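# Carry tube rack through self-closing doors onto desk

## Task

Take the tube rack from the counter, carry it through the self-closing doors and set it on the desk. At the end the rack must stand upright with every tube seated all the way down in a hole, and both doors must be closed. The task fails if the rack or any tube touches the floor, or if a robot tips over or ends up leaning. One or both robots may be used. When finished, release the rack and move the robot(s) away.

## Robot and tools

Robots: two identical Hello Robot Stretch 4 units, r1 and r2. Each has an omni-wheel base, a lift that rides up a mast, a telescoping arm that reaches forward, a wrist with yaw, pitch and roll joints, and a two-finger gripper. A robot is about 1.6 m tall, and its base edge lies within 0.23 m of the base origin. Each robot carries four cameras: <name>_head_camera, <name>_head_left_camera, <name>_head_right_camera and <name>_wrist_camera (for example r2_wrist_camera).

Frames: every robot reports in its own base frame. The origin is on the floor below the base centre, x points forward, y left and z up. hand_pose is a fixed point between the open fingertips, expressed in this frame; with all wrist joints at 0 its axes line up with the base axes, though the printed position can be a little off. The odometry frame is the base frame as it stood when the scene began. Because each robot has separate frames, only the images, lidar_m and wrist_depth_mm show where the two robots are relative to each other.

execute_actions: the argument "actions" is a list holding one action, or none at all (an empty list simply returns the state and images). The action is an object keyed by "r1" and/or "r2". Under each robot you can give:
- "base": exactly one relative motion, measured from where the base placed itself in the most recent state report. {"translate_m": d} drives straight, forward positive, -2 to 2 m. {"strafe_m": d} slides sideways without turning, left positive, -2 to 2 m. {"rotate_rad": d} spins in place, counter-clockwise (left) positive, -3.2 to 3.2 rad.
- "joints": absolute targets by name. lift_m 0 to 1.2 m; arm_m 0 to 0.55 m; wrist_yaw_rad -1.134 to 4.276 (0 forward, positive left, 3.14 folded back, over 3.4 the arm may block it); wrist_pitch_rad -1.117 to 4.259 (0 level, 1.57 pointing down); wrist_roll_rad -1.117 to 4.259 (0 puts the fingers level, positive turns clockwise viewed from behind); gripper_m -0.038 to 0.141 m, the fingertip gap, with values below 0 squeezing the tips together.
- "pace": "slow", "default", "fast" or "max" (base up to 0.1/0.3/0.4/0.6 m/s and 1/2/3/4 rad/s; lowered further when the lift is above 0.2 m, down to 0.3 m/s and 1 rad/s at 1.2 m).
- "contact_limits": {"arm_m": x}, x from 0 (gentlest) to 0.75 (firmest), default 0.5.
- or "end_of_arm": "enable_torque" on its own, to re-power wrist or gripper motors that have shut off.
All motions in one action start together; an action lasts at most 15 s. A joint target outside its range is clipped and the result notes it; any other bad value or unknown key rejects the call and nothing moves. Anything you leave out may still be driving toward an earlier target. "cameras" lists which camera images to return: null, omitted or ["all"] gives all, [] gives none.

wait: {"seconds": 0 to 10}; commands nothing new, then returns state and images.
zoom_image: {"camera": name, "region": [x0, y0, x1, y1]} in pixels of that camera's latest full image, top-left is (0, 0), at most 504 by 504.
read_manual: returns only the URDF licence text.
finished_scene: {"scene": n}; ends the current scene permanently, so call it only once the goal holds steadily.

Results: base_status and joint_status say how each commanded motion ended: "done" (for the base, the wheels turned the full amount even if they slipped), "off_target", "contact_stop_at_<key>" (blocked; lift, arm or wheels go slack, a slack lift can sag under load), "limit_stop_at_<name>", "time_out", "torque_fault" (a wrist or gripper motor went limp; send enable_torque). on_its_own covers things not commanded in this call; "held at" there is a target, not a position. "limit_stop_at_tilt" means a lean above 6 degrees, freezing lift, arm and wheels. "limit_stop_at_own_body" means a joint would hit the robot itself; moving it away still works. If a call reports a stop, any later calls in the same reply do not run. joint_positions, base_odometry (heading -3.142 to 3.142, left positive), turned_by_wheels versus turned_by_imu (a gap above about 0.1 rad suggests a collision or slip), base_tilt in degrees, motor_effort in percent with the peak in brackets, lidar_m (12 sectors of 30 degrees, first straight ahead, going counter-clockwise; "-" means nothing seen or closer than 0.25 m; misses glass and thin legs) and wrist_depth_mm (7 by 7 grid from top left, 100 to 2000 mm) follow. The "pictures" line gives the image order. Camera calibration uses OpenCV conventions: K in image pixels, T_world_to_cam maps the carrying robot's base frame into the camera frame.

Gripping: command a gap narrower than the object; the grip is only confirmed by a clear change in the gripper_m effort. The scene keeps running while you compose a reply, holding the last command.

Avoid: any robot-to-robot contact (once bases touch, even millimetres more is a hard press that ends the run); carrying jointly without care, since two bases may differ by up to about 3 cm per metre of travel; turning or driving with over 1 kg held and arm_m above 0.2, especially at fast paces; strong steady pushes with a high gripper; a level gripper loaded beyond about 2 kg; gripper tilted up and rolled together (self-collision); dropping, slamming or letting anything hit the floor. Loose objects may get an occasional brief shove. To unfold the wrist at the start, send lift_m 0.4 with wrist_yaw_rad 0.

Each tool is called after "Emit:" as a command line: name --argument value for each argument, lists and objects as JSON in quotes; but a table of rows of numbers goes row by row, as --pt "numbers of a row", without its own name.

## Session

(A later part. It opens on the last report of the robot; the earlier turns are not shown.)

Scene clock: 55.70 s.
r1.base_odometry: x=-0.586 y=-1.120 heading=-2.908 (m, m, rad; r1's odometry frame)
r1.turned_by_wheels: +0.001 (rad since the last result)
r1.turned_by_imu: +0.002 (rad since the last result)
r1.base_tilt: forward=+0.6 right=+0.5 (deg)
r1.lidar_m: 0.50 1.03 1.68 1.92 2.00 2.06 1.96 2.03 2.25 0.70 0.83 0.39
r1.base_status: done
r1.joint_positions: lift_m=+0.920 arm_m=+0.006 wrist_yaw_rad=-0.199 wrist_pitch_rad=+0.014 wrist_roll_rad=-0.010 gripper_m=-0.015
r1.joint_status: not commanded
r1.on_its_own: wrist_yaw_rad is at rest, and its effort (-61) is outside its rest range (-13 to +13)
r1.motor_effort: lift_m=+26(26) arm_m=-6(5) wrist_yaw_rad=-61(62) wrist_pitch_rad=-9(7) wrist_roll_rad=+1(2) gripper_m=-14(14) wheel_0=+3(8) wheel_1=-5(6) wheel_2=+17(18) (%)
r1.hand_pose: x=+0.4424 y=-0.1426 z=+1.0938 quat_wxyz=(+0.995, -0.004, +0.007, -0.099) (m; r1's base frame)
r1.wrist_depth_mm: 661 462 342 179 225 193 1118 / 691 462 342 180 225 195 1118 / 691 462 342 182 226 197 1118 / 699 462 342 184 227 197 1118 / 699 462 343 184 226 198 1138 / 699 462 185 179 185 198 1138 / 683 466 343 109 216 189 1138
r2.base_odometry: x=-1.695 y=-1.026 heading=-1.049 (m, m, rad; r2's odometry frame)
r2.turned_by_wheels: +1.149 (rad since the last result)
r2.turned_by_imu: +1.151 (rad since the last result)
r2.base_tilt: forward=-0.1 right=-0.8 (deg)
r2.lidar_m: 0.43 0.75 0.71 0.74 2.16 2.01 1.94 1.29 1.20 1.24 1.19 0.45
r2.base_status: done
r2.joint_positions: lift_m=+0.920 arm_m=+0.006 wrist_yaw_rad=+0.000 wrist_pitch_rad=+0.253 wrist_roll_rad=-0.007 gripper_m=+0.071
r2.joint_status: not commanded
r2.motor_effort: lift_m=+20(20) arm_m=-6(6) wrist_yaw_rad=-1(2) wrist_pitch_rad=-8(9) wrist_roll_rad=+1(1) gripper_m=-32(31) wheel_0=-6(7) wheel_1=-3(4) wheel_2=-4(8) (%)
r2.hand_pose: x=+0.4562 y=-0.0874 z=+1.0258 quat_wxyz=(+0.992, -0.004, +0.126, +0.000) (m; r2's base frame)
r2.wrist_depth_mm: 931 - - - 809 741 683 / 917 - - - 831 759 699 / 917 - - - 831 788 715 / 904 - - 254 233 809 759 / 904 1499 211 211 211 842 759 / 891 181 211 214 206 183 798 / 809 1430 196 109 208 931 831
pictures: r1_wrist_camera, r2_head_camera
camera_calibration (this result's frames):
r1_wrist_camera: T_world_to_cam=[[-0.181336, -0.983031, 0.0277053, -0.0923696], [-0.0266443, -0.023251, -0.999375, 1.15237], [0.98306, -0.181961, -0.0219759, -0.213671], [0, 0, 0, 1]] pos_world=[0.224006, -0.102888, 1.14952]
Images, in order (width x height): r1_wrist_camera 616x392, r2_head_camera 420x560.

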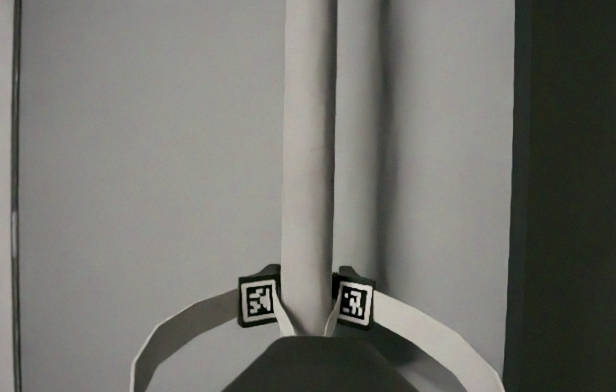

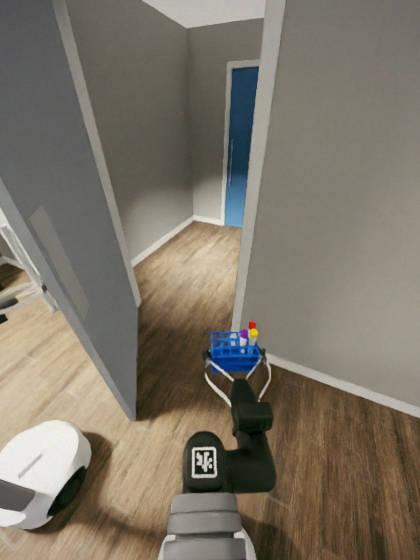

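Emit:
execute_actions --actions '[{"r1":{"base":{"strafe_m":0.12}},"r2":{"base":{"strafe_m":0.24}}}]' --cameras '[]'

Emit:
execute_actions --actions '[{"r2":{"base":{"translate_m":1.2}}}]' --cameras '["r2_head_left_camera","r1_head_camera"]'

Scene clock: 59.97 s.
r1.base_odometry: x=-0.558 y=-1.236 heading=-2.909 (m, m, rad; r1's odometry frame)
r1.turned_by_wheels: -0.001 (rad since the last result)
r1.turned_by_imu: -0.009 (rad since the last result)
r1.base_tilt: forward=+0.3 right=+0.2 (deg)
r1.lidar_m: 0.51 1.21 1.67 1.79 1.91 2.04 1.95 2.04 0.75 0.60 0.70 0.36
r1.base_status: done
r1.joint_positions: lift_m=+0.920 arm_m=+0.005 wrist_yaw_rad=-0.242 wrist_pitch_rad=+0.014 wrist_roll_rad=-0.010 gripper_m=-0.015
r1.joint_status: not commanded
r1.on_its_own: wrist_yaw_rad is at rest, and its effort (+62) is outside its rest range (-13 to +13)
r1.motor_effort: lift_m=+26(26) arm_m=+0(5) wrist_yaw_rad=+62(65) wrist_pitch_rad=-8(7) wrist_roll_rad=+1(2) gripper_m=-9(15) wheel_0=-5(12) wheel_1=+2(10) wheel_2=-10(15) (%)
r1.hand_pose: x=+0.4351 y=-0.1539 z=+1.0937 quat_wxyz=(+0.993, -0.004, +0.008, -0.120) (m; r1's base frame)
r1.wrist_depth_mm: 699 459 330 259 142 181 163 / 732 459 330 260 144 181 163 / 723 459 330 260 145 181 163 / 732 455 330 260 147 181 163 / 732 462 332 253 198 182 163 / 741 462 298 186 170 174 163 / 715 469 320 109 204 178 163
r2.base_odometry: x=-1.487 y=-0.907 heading=-1.049 (m, m, rad; r2's odometry frame)
r2.turned_by_wheels: +0.000 (rad since the last result)
r2.turned_by_imu: +0.001 (rad since the last result)
r2.base_tilt: forward=-0.1 right=-0.9 (deg)
r2.lidar_m: 0.43 0.66 0.62 2.72 2.05 1.89 1.95 1.50 1.40 1.50 1.32 0.46
r2.base_status: done
r2.joint_positions: lift_m=+0.920 arm_m=+0.006 wrist_yaw_rad=+0.000 wrist_pitch_rad=+0.253 wrist_roll_rad=-0.007 gripper_m=+0.071
r2.joint_status: not commanded
r2.motor_effort: lift_m=+20(20) arm_m=-6(6) wrist_yaw_rad=+0(1) wrist_pitch_rad=-10(10) wrist_roll_rad=+1(2) gripper_m=-30(34) wheel_0=-4(11) wheel_1=+2(12) wheel_2=+0(3) (%)
r2.hand_pose: x=+0.4562 y=-0.0874 z=+1.0258 quat_wxyz=(+0.992, -0.004, +0.126, +0.000) (m; r2's base frame)
r2.wrist_depth_mm: 603 991 - - - 820 759 / 597 991 - - - 842 778 / 597 991 - - - 878 809 / 597 976 - 254 231 917 842 / 591 891 211 212 211 931 866 / 591 181 210 216 205 183 891 / 544 976 196 109 208 1008 917
pictures: none
No camera images: the call's "cameras" was empty. Leave "cameras" out to get every camera's image.

Scene clock: 65.47 s.
r1.base_odometry: x=-0.558 y=-1.236 heading=-2.909 (m, m, rad; r1's odometry frame)
r1.turned_by_wheels: +0.000 (rad since the last result)
r1.turned_by_imu: +0.001 (rad since the last result)
r1.base_tilt: forward=+0.5 right=+0.4 (deg)
r1.lidar_m: 0.50 1.20 1.64 1.81 1.86 2.06 1.94 2.02 2.35 2.25 1.70 0.36
r1.base_status: not commanded
r1.joint_positions: lift_m=+0.920 arm_m=+0.005 wrist_yaw_rad=-0.242 wrist_pitch_rad=+0.014 wrist_roll_rad=-0.010 gripper_m=-0.015
r1.joint_status: not commanded
r1.on_its_own: wrist_yaw_rad is at rest, and its effort (+61) is outside its rest range (-13 to +13)
r1.motor_effort: lift_m=+26(26) arm_m=+0(0) wrist_yaw_rad=+61(65) wrist_pitch_rad=-9(8) wrist_roll_rad=+1(0) gripper_m=-7(4) wheel_0=-6(5) wheel_1=+2(2) wheel_2=-10(10) (%)
r1.hand_pose: x=+0.4351 y=-0.1539 z=+1.0937 quat_wxyz=(+0.993, -0.004, +0.008, -0.120) (m; r1's base frame)
r1.wrist_depth_mm: 699 459 330 259 142 181 163 / 723 459 332 259 143 181 163 / 723 459 332 259 145 181 163 / 723 455 332 260 147 181 163 / 723 459 332 252 199 182 163 / 732 462 298 187 169 174 163 / 715 462 320 109 204 178 163
r2.base_odometry: x=-0.889 y=-1.947 heading=-1.049 (m, m, rad; r2's odometry frame)
r2.turned_by_wheels: +0.000 (rad since the last result)
r2.turned_by_imu: +0.003 (rad since the last result)
r2.base_tilt: forward=-0.2 right=-0.8 (deg)
r2.lidar_m: 0.41 0.60 0.39 0.35 0.38 0.48 3.06 2.10 0.87 0.41 1.24 0.44
r2.base_status: done
r2.joint_positions: lift_m=+0.920 arm_m=+0.006 wrist_yaw_rad=+0.000 wrist_pitch_rad=+0.253 wrist_roll_rad=-0.007 gripper_m=+0.071
r2.joint_status: not commanded
r2.motor_effort: lift_m=+20(20) arm_m=-6(6) wrist_yaw_rad=-2(2) wrist_pitch_rad=-10(10) wrist_roll_rad=+0(0) gripper_m=-32(32) wheel_0=+3(9) wheel_1=+4(7) wheel_2=-2(13) (%)
r2.hand_pose: x=+0.4562 y=-0.0874 z=+1.0258 quat_wxyz=(+0.992, -0.004, +0.126, +0.000) (m; r2's base frame)
r2.wrist_depth_mm: 976 1229 1537 - - 1921 1708 / 991 1229 1576 - - 1921 1808 / 1025 1255 1708 - - - 1808 / 1042 1336 1618 254 236 - 1863 / 1078 1281 211 211 212 - 1921 / 1078 181 211 213 206 183 1983 / 1078 1397 197 109 208 1464 1618
pictures: r1_head_camera, r2_head_left_camera
Images, in order (width x height): r1_head_camera 420x560, r2_head_left_camera 420x672.

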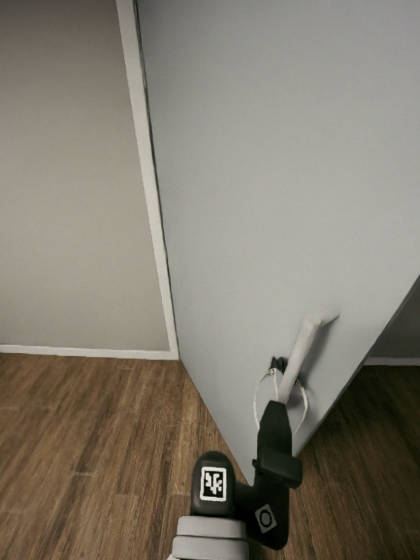

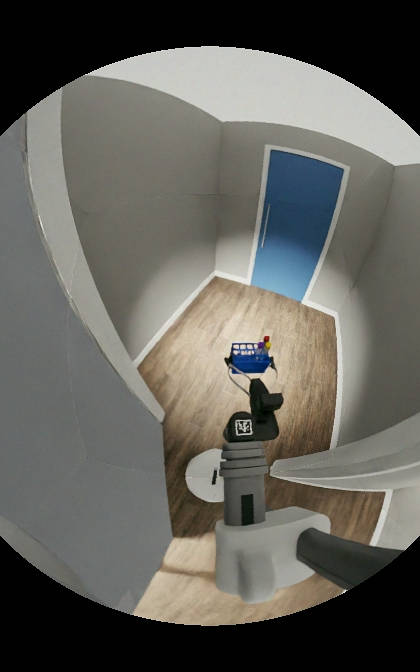

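Emit:
execute_actions --actions '[{"r1":{"joints":{"gripper_m":0.1}},"r2":{"base":{"strafe_m":0.13}}}]' --cameras '[]'

Emit:
execute_actions --actions '[{"r1":{"base":{"translate_m":-0.13}},"r2":{"base":{"rotate_rad":-0.5},"pace":"slow"}}]' --cameras '["r1_head_camera"]'

Scene clock: 68.87 s.
r1.base_odometry: x=-0.558 y=-1.236 heading=-2.909 (m, m, rad; r1's odometry frame)
r1.turned_by_wheels: +0.000 (rad since the last result)
r1.turned_by_imu: +0.000 (rad since the last result)
r1.base_tilt: forward=+0.5 right=+0.4 (deg)
r1.lidar_m: 0.57 1.21 1.66 1.80 1.87 2.07 1.96 2.04 2.33 2.25 1.69 0.38
r1.base_status: not commanded
r1.joint_positions: lift_m=+0.920 arm_m=+0.005 wrist_yaw_rad=-0.237 wrist_pitch_rad=+0.014 wrist_roll_rad=-0.010 gripper_m=+0.100
r1.joint_status: all done
r1.on_its_own: wrist_yaw_rad is at rest, and its effort (+49) is outside its rest range (-13 to +13)
r1.motor_effort: lift_m=+26(26) arm_m=+0(0) wrist_yaw_rad=+49(64) wrist_pitch_rad=-7(6) wrist_roll_rad=-1(0) gripper_m=-3(10) wheel_0=-6(8) wheel_1=+1(2) wheel_2=-8(11) (%)
r1.hand_pose: x=+0.4357 y=-0.1528 z=+1.0937 quat_wxyz=(+0.993, -0.004, +0.008, -0.118) (m; r1's base frame)
r1.wrist_depth_mm: 741 521 392 312 260 218 202 / 768 521 389 312 260 219 202 / 768 517 389 314 260 219 202 / 768 521 392 314 262 220 200 / 778 521 366 314 263 217 202 / 778 521 198 306 182 185 202 / 759 530 407 109 172 219 203
r2.base_odometry: x=-0.777 y=-1.882 heading=-1.049 (m, m, rad; r2's odometry frame)
r2.turned_by_wheels: +0.000 (rad since the last result)
r2.turned_by_imu: +0.001 (rad since the last result)
r2.base_tilt: forward=-0.1 right=-0.8 (deg)
r2.lidar_m: 0.42 0.39 0.25 0.25 0.25 0.25 0.54 2.22 1.18 0.56 1.42 0.44
r2.base_status: done
r2.joint_positions: lift_m=+0.920 arm_m=+0.006 wrist_yaw_rad=+0.000 wrist_pitch_rad=+0.253 wrist_roll_rad=-0.007 gripper_m=+0.071
r2.joint_status: not commanded
r2.motor_effort: lift_m=+20(20) arm_m=-6(6) wrist_yaw_rad=-2(3) wrist_pitch_rad=-8(10) wrist_roll_rad=+0(1) gripper_m=-31(33) wheel_0=-3(6) wheel_1=+3(12) wheel_2=+0(2) (%)
r2.hand_pose: x=+0.4562 y=-0.0874 z=+1.0258 quat_wxyz=(+0.992, -0.004, +0.126, +0.001) (m; r2's base frame)
r2.wrist_depth_mm: 878 1098 1397 - - 1921 1756 / 904 1098 1464 - - - 1808 / 917 1138 1537 - - - 1863 / 917 1138 1430 254 233 - 1921 / 960 1138 211 212 211 - - / 976 181 211 217 206 184 - / 946 1255 197 109 208 1499 1618
pictures: none
No camera images: the call's "cameras" was empty. Leave "cameras" out to get every camera's image.

Scene clock: 70.67 s.
r1.base_odometry: x=-0.432 y=-1.206 heading=-2.909 (m, m, rad; r1's odometry frame)
r1.turned_by_wheels: +0.000 (rad since the last result)
r1.turned_by_imu: +0.000 (rad since the last result)
r1.base_tilt: forward=+0.5 right=+0.3 (deg)
r1.lidar_m: 0.71 1.36 1.84 1.80 1.88 1.91 1.81 1.90 2.39 2.22 1.90 0.55
r1.base_status: done
r1.joint_positions: lift_m=+0.920 arm_m=+0.005 wrist_yaw_rad=-0.220 wrist_pitch_rad=+0.014 wrist_roll_rad=-0.010 gripper_m=+0.100
r1.joint_status: not commanded
r1.motor_effort: lift_m=+26(26) arm_m=+0(0) wrist_yaw_rad=+2(50) wrist_pitch_rad=-5(8) wrist_roll_rad=+1(0) gripper_m=-3(5) wheel_0=-3(8) wheel_1=-4(8) wheel_2=+3(10) (%)
r1.hand_pose: x=+0.4383 y=-0.1483 z=+1.0938 quat_wxyz=(+0.994, -0.004, +0.007, -0.110) (m; r1's base frame)
r1.wrist_depth_mm: 960 759 569 462 351 345 1308 / 960 759 569 462 362 345 1336 / 960 759 574 466 362 347 1336 / 960 768 580 466 370 347 1336 / 976 759 539 466 373 347 1336 / 976 768 199 452 319 340 1308 / 976 768 603 109 362 347 1336
r2.base_odometry: x=-0.777 y=-1.882 heading=-1.549 (m, m, rad; r2's odometry frame)
r2.turned_by_wheels: -0.500 (rad since the last result)
r2.turned_by_imu: -0.500 (rad since the last result)
r2.base_tilt: forward=-0.1 right=-0.8 (deg)
r2.lidar_m: 0.41 1.51 0.35 0.25 0.25 0.25 0.26 0.48 2.21 1.04 0.56 0.44
r2.base_status: done
r2.joint_positions: lift_m=+0.920 arm_m=+0.006 wrist_yaw_rad=+0.000 wrist_pitch_rad=+0.253 wrist_roll_rad=-0.007 gripper_m=+0.071
r2.joint_status: not commanded
r2.motor_effort: lift_m=+19(19) arm_m=-6(6) wrist_yaw_rad=-1(2) wrist_pitch_rad=-8(12) wrist_roll_rad=+1(0) gripper_m=-31(31) wheel_0=-2(10) wheel_1=+2(13) wheel_2=+4(8) (%)
r2.hand_pose: x=+0.4562 y=-0.0875 z=+1.0258 quat_wxyz=(+0.992, -0.004, +0.126, +0.000) (m; r2's base frame)
r2.wrist_depth_mm: 1708 - - - - 1863 1308 / 1661 - - - - 1863 1336 / 1661 - - - - 1863 1308 / 1618 - - 255 233 1863 1308 / 1708 - 211 210 211 1808 1336 / 1661 181 211 213 205 183 1308 / 1464 1499 196 109 208 1537 1308
pictures: r1_head_camera
Images, in order (width x height): r1_head_camera 420x560.

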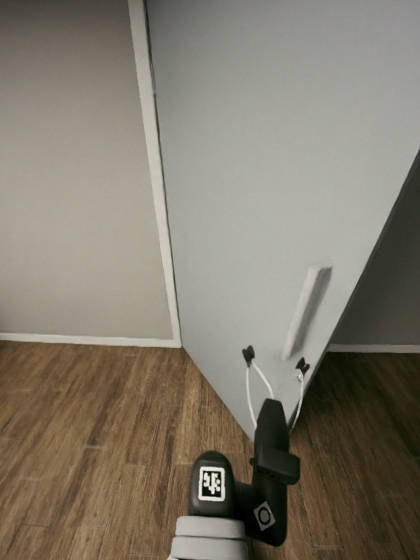

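Emit:
execute_actions --actions '[{"r1":{"base":{"strafe_m":-0.7},"joints":{"wrist_yaw_rad":3.1,"gripper_m":0.05,"lift_m":0.5},"pace":"fast"}}]' --cameras '["r1_head_camera"]'

Scene clock: 75.03 s.
r1.base_odometry: x=-0.593 y=-0.525 heading=-2.909 (m, m, rad; r1's odometry frame)
r1.turned_by_wheels: +0.000 (rad since the last result)
r1.turned_by_imu: +0.004 (rad since the last result)
r1.base_tilt: forward=+0.5 right=+0.4 (deg)
r1.lidar_m: 1.29 0.60 1.82 2.48 2.62 1.94 1.82 1.89 1.62 1.56 1.62 1.36
r1.base_status: done
r1.joint_positions: lift_m=+0.500 arm_m=+0.005 wrist_yaw_rad=+3.100 wrist_pitch_rad=+0.014 wrist_roll_rad=-0.010 gripper_m=+0.050
r1.joint_status: all done
r1.motor_effort: lift_m=+15(24) arm_m=+0(0) wrist_yaw_rad=+1(8) wrist_pitch_rad=-8(7) wrist_roll_rad=+2(3) gripper_m=-3(5) wheel_0=-1(12) wheel_1=-1(13) wheel_2=+0(2) (%)
r1.hand_pose: x=-0.1087 y=+0.0994 z=+0.6747 quat_wxyz=(+0.021, -0.007, -0.005, +1.000) (m; r1's base frame)
r1.wrist_depth_mm: - 144 1921 1921 1983 1983 - / - 121 176 1983 1983 1983 1983 / 104 134 187 1921 - 1983 1983 / 144 146 1983 1921 1983 1983 1983 / 1921 1921 1983 1983 1983 1983 - / 1921 1921 198 1983 193 1983 - / 1537 1464 1576 109 1618 1430 1661
r2.base_odometry: x=-0.777 y=-1.882 heading=-1.549 (m, m, rad; r2's odometry frame)
r2.turned_by_wheels: +0.000 (rad since the last result)
r2.turned_by_imu: +0.001 (rad since the last result)
r2.base_tilt: forward=-0.1 right=-0.8 (deg)
r2.lidar_m: 0.41 1.51 0.35 0.25 0.25 0.25 0.26 0.48 2.22 1.05 0.55 0.43
r2.base_status: not commanded
r2.joint_positions: lift_m=+0.920 arm_m=+0.006 wrist_yaw_rad=+0.000 wrist_pitch_rad=+0.253 wrist_roll_rad=-0.007 gripper_m=+0.071
r2.joint_status: not commanded
r2.motor_effort: lift_m=+19(19) arm_m=-6(5) wrist_yaw_rad=-1(0) wrist_pitch_rad=-11(9) wrist_roll_rad=+1(1) gripper_m=-33(35) wheel_0=-2(2) wheel_1=+2(2) wheel_2=+4(4) (%)
r2.hand_pose: x=+0.4562 y=-0.0875 z=+1.0258 quat_wxyz=(+0.992, -0.004, +0.126, +0.000) (m; r2's base frame)
r2.wrist_depth_mm: 1661 - - - - 1808 1336 / 1708 - - - - 1921 1308 / 1661 - - - - 1808 1308 / 1661 - - 254 233 1863 1281 / 1708 - 211 211 211 1863 1336 / 1708 181 211 214 207 183 1308 / 1464 1537 196 108 208 1499 1281
pictures: r1_head_camera
Images, in order (width x height): r1_head_camera 420x560.

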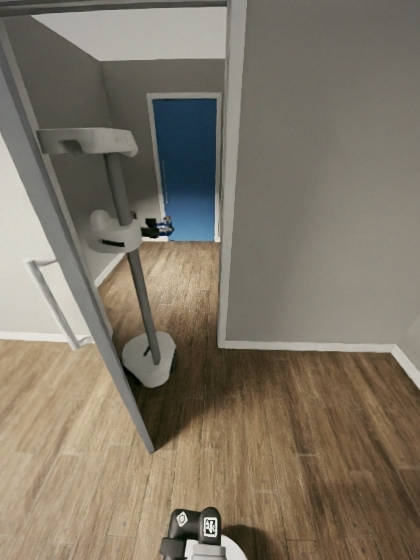

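Emit:
execute_actions --actions '[{"r1":{"base":{"translate_m":0.72}}}]' --cameras '[]'

Emit:
execute_actions --actions '[{"r1":{"base":{"strafe_m":0.33},"pace":"slow"},"r2":{"base":{"translate_m":0.72}}}]' --cameras '["r1_head_left_camera","r2_head_left_camera"]'

Scene clock: 81.33 s.
r1.base_odometry: x=-1.294 y=-0.691 heading=-2.909 (m, m, rad; r1's odometry frame)
r1.turned_by_wheels: +0.000 (rad since the last result)
r1.turned_by_imu: +0.000 (rad since the last result)
r1.base_tilt: forward=+0.3 right=+0.3 (deg)
r1.lidar_m: 0.59 0.44 0.43 0.42 0.39 2.69 2.53 2.27 1.61 1.57 0.84 0.61
r1.base_status: done
r1.joint_positions: lift_m=+0.500 arm_m=+0.005 wrist_yaw_rad=+3.100 wrist_pitch_rad=+0.014 wrist_roll_rad=-0.010 gripper_m=+0.050
r1.joint_status: not commanded
r1.motor_effort: lift_m=+15(15) arm_m=+0(0) wrist_yaw_rad=-1(2) wrist_pitch_rad=-6(7) wrist_roll_rad=-1(1) gripper_m=-1(0) wheel_0=+2(5) wheel_1=+2(7) wheel_2=-2(12) (%)
r1.hand_pose: x=-0.1087 y=+0.0994 z=+0.6747 quat_wxyz=(+0.021, -0.007, -0.005, +1.000) (m; r1's base frame)
r1.wrist_depth_mm: - 144 - - - - - / - 121 176 - - - - / 104 134 187 - - - - / 145 145 - - - - - / - - - - - - - / - - 198 - 193 - - / 1537 1499 1576 109 1618 1430 1618
r2.base_odometry: x=-0.777 y=-1.882 heading=-1.549 (m, m, rad; r2's odometry frame)
r2.turned_by_wheels: +0.000 (rad since the last result)
r2.turned_by_imu: +0.002 (rad since the last result)
r2.base_tilt: forward=-0.1 right=-0.8 (deg)
r2.lidar_m: 0.42 1.52 0.38 0.25 0.25 0.25 0.26 0.47 0.41 1.05 0.56 0.44
r2.base_status: not commanded
r2.joint_positions: lift_m=+0.920 arm_m=+0.006 wrist_yaw_rad=+0.000 wrist_pitch_rad=+0.253 wrist_roll_rad=-0.007 gripper_m=+0.071
r2.joint_status: not commanded
r2.motor_effort: lift_m=+19(19) arm_m=-6(6) wrist_yaw_rad=-1(0) wrist_pitch_rad=-10(9) wrist_roll_rad=+1(0) gripper_m=-32(33) wheel_0=-2(2) wheel_1=+2(2) wheel_2=+4(4) (%)
r2.hand_pose: x=+0.4562 y=-0.0875 z=+1.0258 quat_wxyz=(+0.992, -0.004, +0.126, +0.000) (m; r2's base frame)
r2.wrist_depth_mm: 1661 - - - - 1863 1308 / 1661 - - - - 1863 1308 / 1756 - - - - 1921 1308 / 1661 - - 254 232 1863 1336 / 1708 - 211 211 210 1863 1336 / 1708 180 211 214 205 183 1308 / 1430 1537 196 109 209 1499 1336
pictures: none
No camera images: the call's "cameras" was empty. Leave "cameras" out to get every camera's image.

Scene clock: 85.77 s.
r1.base_odometry: x=-1.218 y=-1.012 heading=-2.909 (m, m, rad; r1's odometry frame)
r1.turned_by_wheels: +0.000 (rad since the last result)
r1.turned_by_imu: -0.003 (rad since the last result)
r1.base_tilt: forward=+0.4 right=+0.3 (deg)
r1.lidar_m: 0.88 0.96 0.32 0.25 - 0.25 2.53 2.62 1.97 1.91 0.87 0.67
r1.base_status: done
r1.joint_positions: lift_m=+0.500 arm_m=+0.005 wrist_yaw_rad=+3.100 wrist_pitch_rad=+0.014 wrist_roll_rad=-0.010 gripper_m=+0.050
r1.joint_status: not commanded
r1.motor_effort: lift_m=+16(16) arm_m=+0(0) wrist_yaw_rad=+2(0) wrist_pitch_rad=-6(6) wrist_roll_rad=+4(1) gripper_m=-1(4) wheel_0=-3(16) wheel_1=+4(13) wheel_2=+0(5) (%)
r1.hand_pose: x=-0.1087 y=+0.0994 z=+0.6747 quat_wxyz=(+0.021, -0.007, -0.005, +1.000) (m; r1's base frame)
r1.wrist_depth_mm: - 144 - 368 274 218 190 / - 121 176 368 273 218 190 / 104 134 186 366 273 218 190 / 145 146 - 364 273 218 190 / - - - 347 264 218 190 / - - 198 347 193 211 189 / 1537 1464 1576 109 253 200 189
r2.base_odometry: x=-0.761 y=-2.602 heading=-1.548 (m, m, rad; r2's odometry frame)
r2.turned_by_wheels: +0.001 (rad since the last result)
r2.turned_by_imu: +0.002 (rad since the last result)
r2.base_tilt: forward=-0.1 right=-0.8 (deg)
r2.lidar_m: 0.42 1.59 1.11 1.02 0.62 0.67 0.88 0.90 0.60 0.99 1.05 0.44
r2.base_status: done
r2.joint_positions: lift_m=+0.920 arm_m=+0.006 wrist_yaw_rad=+0.000 wrist_pitch_rad=+0.253 wrist_roll_rad=-0.007 gripper_m=+0.071
r2.joint_status: not commanded
r2.motor_effort: lift_m=+19(19) arm_m=-6(6) wrist_yaw_rad=-1(0) wrist_pitch_rad=-8(8) wrist_roll_rad=+1(1) gripper_m=-33(33) wheel_0=+4(4) wheel_1=+3(6) wheel_2=+0(12) (%)
r2.hand_pose: x=+0.4562 y=-0.0874 z=+1.0258 quat_wxyz=(+0.992, -0.004, +0.126, +0.000) (m; r2's base frame)
r2.wrist_depth_mm: 1397 1430 1464 1499 1430 1499 1308 / 1464 1499 1537 1576 1537 1537 1229 / 1537 1576 1618 1537 1576 1618 1255 / 1576 1618 1576 253 233 1618 1281 / 1661 1661 211 211 212 1756 1281 / 1808 181 211 213 206 183 1255 / 1464 1537 196 109 208 1537 1229
pictures: r1_head_left_camera, r2_head_left_camera
Images, in order (width x height): r1_head_left_camera 420x672, r2_head_left_camera 420x672.

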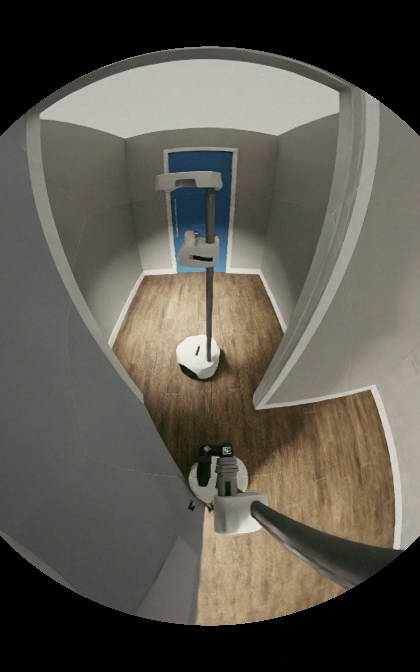

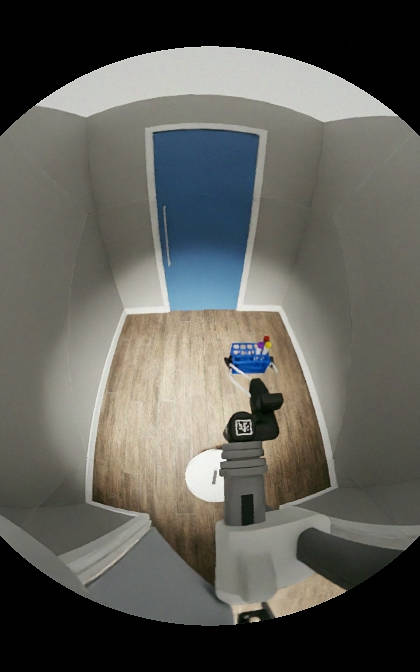

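Emit:
execute_actions --actions '[{"r1":{"base":{"translate_m":2.0}},"r2":{"base":{"strafe_m":0.72}}}]' --cameras '[]'

Emit:
execute_actions --actions '[{"r1":{"base":{"strafe_m":0.15},"joints":{"wrist_yaw_rad":0,"gripper_m":0.08,"lift_m":0.85}}}]' --cameras '[]'

Emit:
execute_actions --actions '[{"r1":{"base":{"rotate_rad":0.5},"joints":{"arm_m":0.15}}}]' --cameras '["r1_head_left_camera","r1_wrist_camera"]'

Scene clock: 97.30 s.
r1.base_odometry: x=-3.164 y=-1.474 heading=-2.908 (m, m, rad; r1's odometry frame)
r1.turned_by_wheels: +0.000 (rad since the last result)
r1.turned_by_imu: +0.000 (rad since the last result)
r1.base_tilt: forward=+0.3 right=+0.3 (deg)
r1.lidar_m: 0.94 0.98 1.29 1.22 0.82 0.99 1.36 1.24 0.91 0.83 0.87 0.99
r1.base_status: done
r1.joint_positions: lift_m=+0.500 arm_m=+0.005 wrist_yaw_rad=+3.100 wrist_pitch_rad=+0.014 wrist_roll_rad=-0.010 gripper_m=+0.050
r1.joint_status: not commanded
r1.motor_effort: lift_m=+16(16) arm_m=+0(0) wrist_yaw_rad=+0(1) wrist_pitch_rad=-6(7) wrist_roll_rad=+1(2) gripper_m=+3(5) wheel_0=+1(6) wheel_1=+3(7) wheel_2=+1(12) (%)
r1.hand_pose: x=-0.1087 y=+0.0994 z=+0.6747 quat_wxyz=(+0.021, -0.007, -0.005, +1.000) (m; r1's base frame)
r1.wrist_depth_mm: - 144 1464 1464 1499 1430 1042 / - 121 176 1464 1499 1430 1464 / 104 135 186 1464 1499 1430 1430 / 145 146 1464 1499 1499 1430 1430 / 1366 1366 1464 1499 1464 1464 1464 / 1366 1366 198 1499 193 1464 1464 / 1366 1366 1464 109 1537 1160 1138
r2.base_odometry: x=-0.041 y=-2.585 heading=-1.548 (m, m, rad; r2's odometry frame)
r2.turned_by_wheels: +0.000 (rad since the last result)
r2.turned_by_imu: +0.001 (rad since the last result)
r2.base_tilt: forward=-0.2 right=-0.8 (deg)
r2.lidar_m: 0.42 0.48 0.34 0.31 0.33 0.43 0.40 0.41 0.64 1.34 1.02 0.45
r2.base_status: done
r2.joint_positions: lift_m=+0.920 arm_m=+0.006 wrist_yaw_rad=+0.000 wrist_pitch_rad=+0.253 wrist_roll_rad=-0.007 gripper_m=+0.071
r2.joint_status: not commanded
r2.motor_effort: lift_m=+19(19) arm_m=-6(6) wrist_yaw_rad=-1(1) wrist_pitch_rad=-10(8) wrist_roll_rad=+0(1) gripper_m=-33(32) wheel_0=-2(10) wheel_1=+3(11) wheel_2=+0(1) (%)
r2.hand_pose: x=+0.4562 y=-0.0874 z=+1.0258 quat_wxyz=(+0.992, -0.004, +0.126, +0.000) (m; r2's base frame)
r2.wrist_depth_mm: 661 1042 1397 1397 1397 1430 1430 / 661 1025 1464 1499 1499 1499 1537 / 661 1060 1499 1576 1537 1576 1618 / 668 1042 1618 255 233 1661 1661 / 668 960 211 212 213 1708 1708 / 676 181 211 217 205 183 1863 / 621 1060 196 109 208 1499 1618
pictures: none
No camera images: the call's "cameras" was empty. Leave "cameras" out to get every camera's image.

Scene clock: 99.73 s.
r1.base_odometry: x=-3.129 y=-1.620 heading=-2.908 (m, m, rad; r1's odometry frame)
r1.turned_by_wheels: +0.000 (rad since the last result)
r1.turned_by_imu: +0.000 (rad since the last result)
r1.base_tilt: forward=+0.5 right=+0.4 (deg)
r1.lidar_m: 0.92 0.96 1.14 1.06 0.70 0.89 1.34 1.35 1.03 0.99 1.03 0.97
r1.base_status: done
r1.joint_positions: lift_m=+0.850 arm_m=+0.005 wrist_yaw_rad=+0.000 wrist_pitch_rad=+0.014 wrist_roll_rad=-0.010 gripper_m=+0.080
r1.joint_status: all done
r1.motor_effort: lift_m=+26(27) arm_m=+0(0) wrist_yaw_rad=-1(6) wrist_pitch_rad=-6(7) wrist_roll_rad=+1(1) gripper_m=-6(4) wheel_0=-1(10) wheel_1=+3(11) wheel_2=+0(2) (%)
r1.hand_pose: x=+0.4644 y=-0.0873 z=+1.0239 quat_wxyz=(+1.000, -0.005, +0.007, +0.000) (m; r1's base frame)
r1.wrist_depth_mm: 707 715 715 715 715 715 715 / 715 715 715 715 715 707 715 / 723 715 715 715 715 715 715 / 715 723 723 723 723 715 723 / 723 723 723 723 723 715 723 / 723 723 200 723 215 715 723 / 732 723 723 109 723 723 732
r2.base_odometry: x=-0.041 y=-2.585 heading=-1.548 (m, m, rad; r2's odometry frame)
r2.turned_by_wheels: +0.000 (rad since the last result)
r2.turned_by_imu: +0.001 (rad since the last result)
r2.base_tilt: forward=-0.1 right=-0.8 (deg)
r2.lidar_m: 0.42 0.48 0.33 0.30 0.32 0.43 0.40 0.42 0.68 1.32 0.98 0.44
r2.base_status: not commanded
r2.joint_positions: lift_m=+0.920 arm_m=+0.006 wrist_yaw_rad=+0.000 wrist_pitch_rad=+0.253 wrist_roll_rad=-0.007 gripper_m=+0.071
r2.joint_status: not commanded
r2.motor_effort: lift_m=+19(19) arm_m=-5(6) wrist_yaw_rad=-2(1) wrist_pitch_rad=-9(9) wrist_roll_rad=+1(1) gripper_m=-32(33) wheel_0=-2(2) wheel_1=+3(3) wheel_2=+0(0) (%)
r2.hand_pose: x=+0.4562 y=-0.0874 z=+1.0258 quat_wxyz=(+0.992, -0.004, +0.126, +0.000) (m; r2's base frame)
r2.wrist_depth_mm: 661 1042 1430 1397 1430 1430 1464 / 668 1042 1464 1499 1537 1499 1499 / 676 1042 1499 1537 1537 1576 1537 / 661 1025 1576 254 234 1618 1618 / 668 946 211 212 211 1756 1756 / 668 181 211 216 206 184 1808 / 621 1060 197 108 208 1499 1576
pictures: none
No camera images: the call's "cameras" was empty. Leave "cameras" out to get every camera's image.

Scene clock: 101.23 s.
r1.base_odometry: x=-3.129 y=-1.620 heading=-2.409 (m, m, rad; r1's odometry frame)
r1.turned_by_wheels: +0.500 (rad since the last result)
r1.turned_by_imu: +0.505 (rad since the last result)
r1.base_tilt: forward=+0.6 right=+0.3 (deg)
r1.lidar_m: 0.96 1.12 1.08 0.69 0.84 1.35 1.35 1.07 0.99 1.04 0.98 0.91
r1.base_status: done
r1.joint_positions: lift_m=+0.850 arm_m=+0.149 wrist_yaw_rad=+0.000 wrist_pitch_rad=+0.013 wrist_roll_rad=-0.010 gripper_m=+0.080
r1.joint_status: all done
r1.motor_effort: lift_m=+26(26) arm_m=+7(6) wrist_yaw_rad=-1(4) wrist_pitch_rad=-7(7) wrist_roll_rad=+1(0) gripper_m=-2(2) wheel_0=+0(5) wheel_1=-2(10) wheel_2=-2(10) (%)
r1.hand_pose: x=+0.6082 y=-0.0873 z=+1.0239 quat_wxyz=(+1.000, -0.005, +0.007, +0.000) (m; r1's base frame)
r1.wrist_depth_mm: 931 866 750 640 580 521 477 / 917 866 750 640 580 521 480 / 931 866 741 647 585 525 480 / 931 878 750 640 580 530 480 / 946 878 732 647 580 530 484 / 931 878 200 640 214 512 484 / 960 878 778 109 569 512 484
r2.base_odometry: x=-0.041 y=-2.585 heading=-1.548 (m, m, rad; r2's odometry frame)
r2.turned_by_wheels: +0.000 (rad since the last result)
r2.turned_by_imu: +0.000 (rad since the last result)
r2.base_tilt: forward=-0.1 right=-0.8 (deg)
r2.lidar_m: 0.40 0.50 0.33 0.30 0.33 0.44 0.41 0.40 0.66 1.31 0.98 0.47
r2.base_status: not commanded
r2.joint_positions: lift_m=+0.920 arm_m=+0.006 wrist_yaw_rad=+0.000 wrist_pitch_rad=+0.253 wrist_roll_rad=-0.007 gripper_m=+0.071
r2.joint_status: not commanded
r2.motor_effort: lift_m=+19(19) arm_m=-6(5) wrist_yaw_rad=-1(1) wrist_pitch_rad=-10(10) wrist_roll_rad=+1(1) gripper_m=-33(33) wheel_0=-3(2) wheel_1=+3(3) wheel_2=+0(0) (%)
r2.hand_pose: x=+0.4562 y=-0.0874 z=+1.0258 quat_wxyz=(+0.992, -0.004, +0.126, +0.000) (m; r2's base frame)
r2.wrist_depth_mm: 668 1042 1397 1430 1430 1464 1464 / 668 1042 1464 1464 1464 1576 1464 / 676 1042 1499 1499 1576 1618 1618 / 668 1042 1499 254 233 1661 1661 / 668 976 211 211 211 1756 1708 / 668 181 211 217 206 183 1756 / 621 1060 196 108 209 1499 1576
pictures: r1_head_left_camera, r1_wrist_camera
camera_calibration (this result's frames):
r1_wrist_camera: T_world_to_cam=[[0.0164531, -0.999481, 0.0277117, -0.127763], [-0.0211912, -0.0280578, -0.999382, 1.08447], [0.99964, 0.0158556, -0.0216419, -0.361335], [0, 0, 0, 1]] pos_world=[0.386289, -0.09154, 1.07952]
Images, in order (width x height): r1_head_left_camera 420x672, r1_wrist_camera 616x392.

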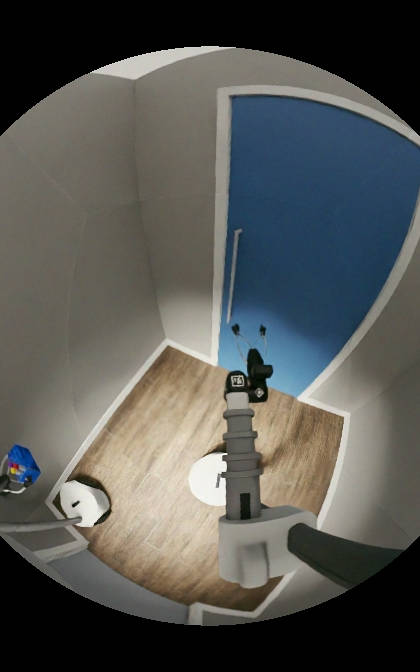

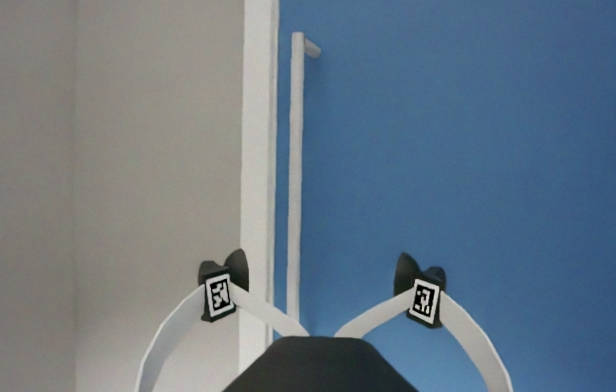

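Emit:
execute_actions --actions '[{"r1":{"base":{"strafe_m":0.044},"joints":{"arm_m":0.47,"gripper_m":0.06}}}]' --cameras '["r1_wrist_camera"]'

Scene clock: 104.27 s.
r1.base_odometry: x=-3.099 y=-1.652 heading=-2.408 (m, m, rad; r1's odometry frame)
r1.turned_by_wheels: +0.000 (rad since the last result)
r1.turned_by_imu: +0.001 (rad since the last result)
r1.base_tilt: forward=+0.5 right=+0.2 (deg)
r1.lidar_m: 0.97 1.10 1.02 0.64 0.71 1.33 1.36 1.11 1.02 1.05 1.01 0.95
r1.base_status: done
r1.joint_positions: lift_m=+0.850 arm_m=+0.469 wrist_yaw_rad=+0.000 wrist_pitch_rad=+0.013 wrist_roll_rad=-0.010 gripper_m=+0.060
r1.joint_status: all done
r1.motor_effort: lift_m=+26(26) arm_m=+6(4) wrist_yaw_rad=+0(1) wrist_pitch_rad=-7(6) wrist_roll_rad=+0(1) gripper_m=-4(2) wheel_0=+0(10) wheel_1=+1(12) wheel_2=+0(1) (%)
r1.hand_pose: x=+0.9282 y=-0.0874 z=+1.0239 quat_wxyz=(+1.000, -0.005, +0.007, +0.000) (m; r1's base frame)
r1.wrist_depth_mm: 549 466 402 353 314 282 263 / 554 469 402 351 315 282 262 / 554 469 402 355 315 285 262 / 559 469 404 355 317 285 263 / 564 469 404 357 312 285 264 / 564 473 195 340 198 281 264 / 564 477 407 109 307 273 266
r2.base_odometry: x=-0.041 y=-2.585 heading=-1.548 (m, m, rad; r2's odometry frame)
r2.turned_by_wheels: +0.000 (rad since the last result)
r2.turned_by_imu: +0.001 (rad since the last result)
r2.base_tilt: forward=-0.1 right=-0.9 (deg)
r2.lidar_m: 0.41 0.51 0.34 0.31 0.33 0.41 0.41 0.40 0.67 1.30 0.94 0.46
r2.base_status: not commanded
r2.joint_positions: lift_m=+0.920 arm_m=+0.006 wrist_yaw_rad=+0.000 wrist_pitch_rad=+0.253 wrist_roll_rad=-0.007 gripper_m=+0.071
r2.joint_status: not commanded
r2.motor_effort: lift_m=+19(19) arm_m=-6(5) wrist_yaw_rad=-2(1) wrist_pitch_rad=-11(10) wrist_roll_rad=+1(1) gripper_m=-32(32) wheel_0=-2(2) wheel_1=+3(2) wheel_2=+0(0) (%)
r2.hand_pose: x=+0.4562 y=-0.0874 z=+1.0258 quat_wxyz=(+0.992, -0.004, +0.126, +0.000) (m; r2's base frame)
r2.wrist_depth_mm: 668 1025 1397 1430 1397 1430 1499 / 668 1042 1464 1464 1464 1499 1499 / 661 1025 1499 1499 1308 1537 1576 / 676 1025 1537 255 233 1661 1708 / 668 960 211 212 211 1708 1708 / 676 181 211 217 206 183 1863 / 621 1042 196 109 208 1537 1537
pictures: r1_wrist_camera
camera_calibration (this result's frames):
r1_wrist_camera: T_world_to_cam=[[0.0162852, -0.999483, 0.0277123, -0.132922], [-0.0211688, -0.0280544, -0.999382, 1.09123], [0.999643, 0.0156885, -0.0216147, -0.681268], [0, 0, 0, 1]] pos_world=[0.706289, -0.0915511, 1.07952]
Images, in order (width x height): r1_wrist_camera 616x392.

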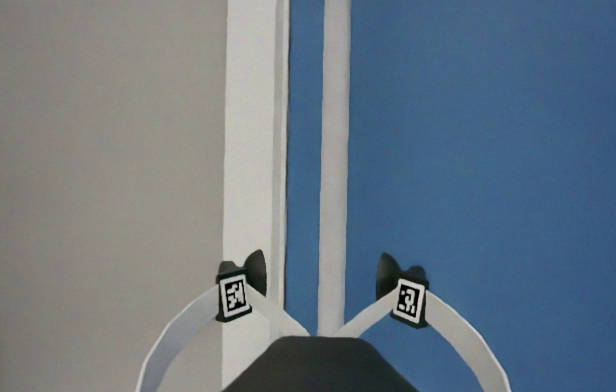

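Emit:
execute_actions --actions '[{"r1":{"joints":{"arm_m":0.545}}}]' --cameras '[]'

Emit:
execute_actions --actions '[{"r1":{"joints":{"gripper_m":-0.015}}}]' --cameras '["r1_wrist_camera"]'

Emit:
execute_actions --actions '[{"r1":{"base":{"strafe_m":0.055},"joints":{"arm_m":0.385}}}]' --cameras '["r1_wrist_camera"]'

Scene clock: 108.53 s.
r1.base_odometry: x=-3.099 y=-1.652 heading=-2.408 (m, m, rad; r1's odometry frame)
r1.turned_by_wheels: +0.000 (rad since the last result)
r1.turned_by_imu: +0.001 (rad since the last result)
r1.base_tilt: forward=+0.5 right=+0.3 (deg)
r1.lidar_m: 0.98 1.10 1.04 0.63 0.76 1.32 1.34 1.11 1.02 1.07 1.02 0.95
r1.base_status: not commanded
r1.joint_positions: lift_m=+0.850 arm_m=+0.544 wrist_yaw_rad=+0.000 wrist_pitch_rad=+0.013 wrist_roll_rad=-0.010 gripper_m=+0.060
r1.joint_status: all done
r1.motor_effort: lift_m=+26(26) arm_m=+6(8) wrist_yaw_rad=+0(1) wrist_pitch_rad=-6(6) wrist_roll_rad=+1(2) gripper_m=-3(3) wheel_0=+0(1) wheel_1=+1(1) wheel_2=+0(0) (%)
r1.hand_pose: x=+1.0032 y=-0.0874 z=+1.0239 quat_wxyz=(+1.000, -0.005, +0.007, +0.000) (m; r1's base frame)
r1.wrist_depth_mm: 430 366 298 277 242 222 206 / 436 368 298 277 243 223 208 / 436 368 300 278 244 223 206 / 439 370 300 279 244 224 207 / 442 370 300 279 245 224 207 / 445 375 196 202 198 220 207 / 439 375 303 109 242 215 209
r2.base_odometry: x=-0.041 y=-2.585 heading=-1.548 (m, m, rad; r2's odometry frame)
r2.turned_by_wheels: +0.000 (rad since the last result)
r2.turned_by_imu: +0.001 (rad since the last result)
r2.base_tilt: forward=-0.1 right=-0.8 (deg)
r2.lidar_m: 0.43 0.51 0.33 0.31 0.32 0.43 0.41 0.40 0.64 1.32 0.93 0.45
r2.base_status: not commanded
r2.joint_positions: lift_m=+0.920 arm_m=+0.006 wrist_yaw_rad=+0.000 wrist_pitch_rad=+0.253 wrist_roll_rad=-0.007 gripper_m=+0.071
r2.joint_status: not commanded
r2.motor_effort: lift_m=+19(19) arm_m=-5(5) wrist_yaw_rad=-1(2) wrist_pitch_rad=-10(9) wrist_roll_rad=+0(1) gripper_m=-33(33) wheel_0=-2(2) wheel_1=+3(2) wheel_2=+0(0) (%)
r2.hand_pose: x=+0.4562 y=-0.0874 z=+1.0258 quat_wxyz=(+0.992, -0.004, +0.126, +0.000) (m; r2's base frame)
r2.wrist_depth_mm: 668 1025 1397 1430 1430 1430 1430 / 676 1042 1430 1464 1464 1464 1499 / 668 1042 1499 1576 1537 1576 1576 / 668 1042 1576 254 234 1661 1661 / 668 976 210 212 211 1708 1808 / 668 181 211 216 204 184 1808 / 627 1060 196 109 208 1537 1576
pictures: none
No camera images: the call's "cameras" was empty. Leave "cameras" out to get every camera's image.

Scene clock: 110.03 s.
r1.base_odometry: x=-3.100 y=-1.652 heading=-2.409 (m, m, rad; r1's odometry frame)
r1.turned_by_wheels: -0.001 (rad since the last result)
r1.turned_by_imu: +0.000 (rad since the last result)
r1.base_tilt: forward=+0.5 right=+0.1 (deg)
r1.lidar_m: 0.93 1.08 1.03 0.64 0.76 1.33 1.35 1.06 1.03 1.05 1.02 0.94
r1.base_status: not commanded
r1.joint_positions: lift_m=+0.850 arm_m=+0.544 wrist_yaw_rad=-0.001 wrist_pitch_rad=+0.013 wrist_roll_rad=-0.010 gripper_m=-0.015
r1.joint_status: all done
r1.motor_effort: lift_m=+26(26) arm_m=+4(6) wrist_yaw_rad=+2(13) wrist_pitch_rad=-7(6) wrist_roll_rad=+1(1) gripper_m=-11(12) wheel_0=-4(4) wheel_1=+0(2) wheel_2=+0(0) (%)
r1.hand_pose: x=+1.0035 y=-0.0876 z=+1.0239 quat_wxyz=(+1.000, -0.005, +0.007, +0.000) (m; r1's base frame)
r1.wrist_depth_mm: 427 366 296 260 235 211 197 / 433 366 297 262 235 211 197 / 436 368 297 263 235 212 198 / 436 368 298 263 236 212 199 / 439 368 300 211 236 213 199 / 439 370 286 186 186 211 199 / 439 373 301 109 230 204 199
r2.base_odometry: x=-0.041 y=-2.585 heading=-1.548 (m, m, rad; r2's odometry frame)
r2.turned_by_wheels: +0.000 (rad since the last result)
r2.turned_by_imu: +0.000 (rad since the last result)
r2.base_tilt: forward=-0.1 right=-0.8 (deg)
r2.lidar_m: 0.40 0.48 0.33 0.30 0.32 0.43 0.41 0.41 0.66 1.31 0.93 0.46
r2.base_status: not commanded
r2.joint_positions: lift_m=+0.920 arm_m=+0.006 wrist_yaw_rad=+0.000 wrist_pitch_rad=+0.253 wrist_roll_rad=-0.007 gripper_m=+0.071
r2.joint_status: not commanded
r2.motor_effort: lift_m=+19(19) arm_m=-5(6) wrist_yaw_rad=-1(2) wrist_pitch_rad=-9(12) wrist_roll_rad=+1(0) gripper_m=-31(30) wheel_0=-2(2) wheel_1=+2(3) wheel_2=+0(0) (%)
r2.hand_pose: x=+0.4562 y=-0.0874 z=+1.0258 quat_wxyz=(+0.992, -0.004, +0.126, +0.000) (m; r2's base frame)
r2.wrist_depth_mm: 654 1025 1397 1430 1430 1430 1464 / 661 1025 1464 1464 1464 1499 1537 / 668 1042 1499 1537 1537 1537 1576 / 661 1042 1576 254 233 1618 1661 / 668 960 211 211 211 1756 1808 / 668 181 211 217 206 183 1808 / 627 1042 196 109 208 1537 1618
pictures: r1_wrist_camera
camera_calibration (this result's frames):
r1_wrist_camera: T_world_to_cam=[[0.0154268, -0.999497, 0.0277117, -0.133534], [-0.021221, -0.028036, -0.999382, 1.09286], [0.999656, 0.0148292, -0.0216428, -0.756572], [0, 0, 0, 1]] pos_world=[0.781564, -0.0916082, 1.07952]
Images, in order (width x height): r1_wrist_camera 616x392.

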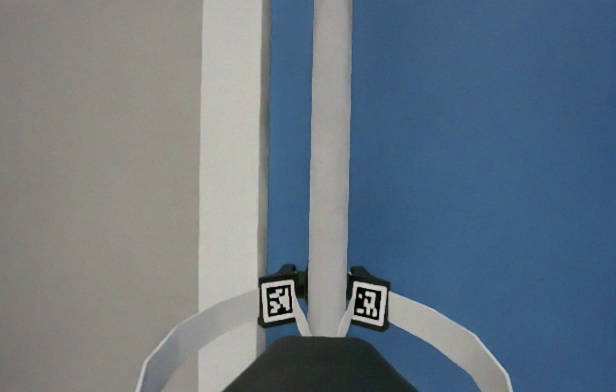

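Scene clock: 111.57 s.
r1.base_odometry: x=-3.063 y=-1.693 heading=-2.410 (m, m, rad; r1's odometry frame)
r1.turned_by_wheels: -0.001 (rad since the last result)
r1.turned_by_imu: -0.002 (rad since the last result)
r1.base_tilt: forward=+0.5 right=+0.4 (deg)
r1.lidar_m: 0.80 1.03 0.99 0.57 0.64 1.29 1.32 1.15 1.08 1.12 1.00 0.84
r1.base_status: done
r1.joint_positions: lift_m=+0.850 arm_m=+0.386 wrist_yaw_rad=-0.003 wrist_pitch_rad=+0.014 wrist_roll_rad=-0.010 gripper_m=-0.015
r1.joint_status: all done
r1.motor_effort: lift_m=+26(26) arm_m=-7(10) wrist_yaw_rad=+11(33) wrist_pitch_rad=-7(7) wrist_roll_rad=+1(0) gripper_m=-12(15) wheel_0=-8(20) wheel_1=-1(6) wheel_2=-7(11) (%)
r1.hand_pose: x=+0.8453 y=-0.0883 z=+1.0238 quat_wxyz=(+1.000, -0.005, +0.007, -0.002) (m; r1's base frame)
r1.wrist_depth_mm: 691 609 521 249 233 222 213 / 707 609 525 250 234 223 213 / 707 609 525 251 236 224 214 / 715 615 525 251 236 224 215 / 707 615 530 213 237 225 216 / 715 615 263 183 187 224 216 / 707 621 525 109 236 220 217
r2.base_odometry: x=-0.041 y=-2.585 heading=-1.548 (m, m, rad; r2's odometry frame)
r2.turned_by_wheels: +0.000 (rad since the last result)
r2.turned_by_imu: +0.000 (rad since the last result)
r2.base_tilt: forward=-0.1 right=-0.8 (deg)
r2.lidar_m: 0.42 0.49 0.34 0.30 0.33 0.42 0.39 0.41 0.66 1.31 0.93 0.44
r2.base_status: not commanded
r2.joint_positions: lift_m=+0.920 arm_m=+0.006 wrist_yaw_rad=+0.000 wrist_pitch_rad=+0.253 wrist_roll_rad=-0.007 gripper_m=+0.071
r2.joint_status: not commanded
r2.motor_effort: lift_m=+19(19) arm_m=-6(6) wrist_yaw_rad=-2(2) wrist_pitch_rad=-9(9) wrist_roll_rad=+1(1) gripper_m=-33(31) wheel_0=-2(2) wheel_1=+2(2) wheel_2=+0(0) (%)
r2.hand_pose: x=+0.4562 y=-0.0874 z=+1.0258 quat_wxyz=(+0.992, -0.004, +0.126, +0.000) (m; r2's base frame)
r2.wrist_depth_mm: 668 1025 1397 1430 1336 1397 1499 / 668 1042 1430 1464 1281 1397 1499 / 668 1060 1499 1537 1308 1499 1618 / 676 1025 1537 254 234 1576 1661 / 676 960 211 212 211 1661 1756 / 676 181 211 216 206 183 1808 / 621 1060 196 109 208 1499 1576
pictures: r1_wrist_camera
camera_calibration (this result's frames):
r1_wrist_camera: T_world_to_cam=[[0.0130195, -0.999529, 0.027793, -0.12984], [-0.0216281, -0.0280704, -0.999372, 1.08972], [0.999681, 0.0124103, -0.0219834, -0.598327], [0, 0, 0, 1]] pos_world=[0.623396, -0.0917642, 1.07949]
Images, in order (width x height): r1_wrist_camera 616x392.

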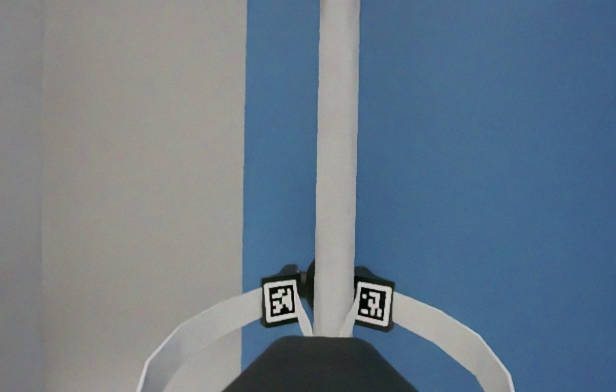

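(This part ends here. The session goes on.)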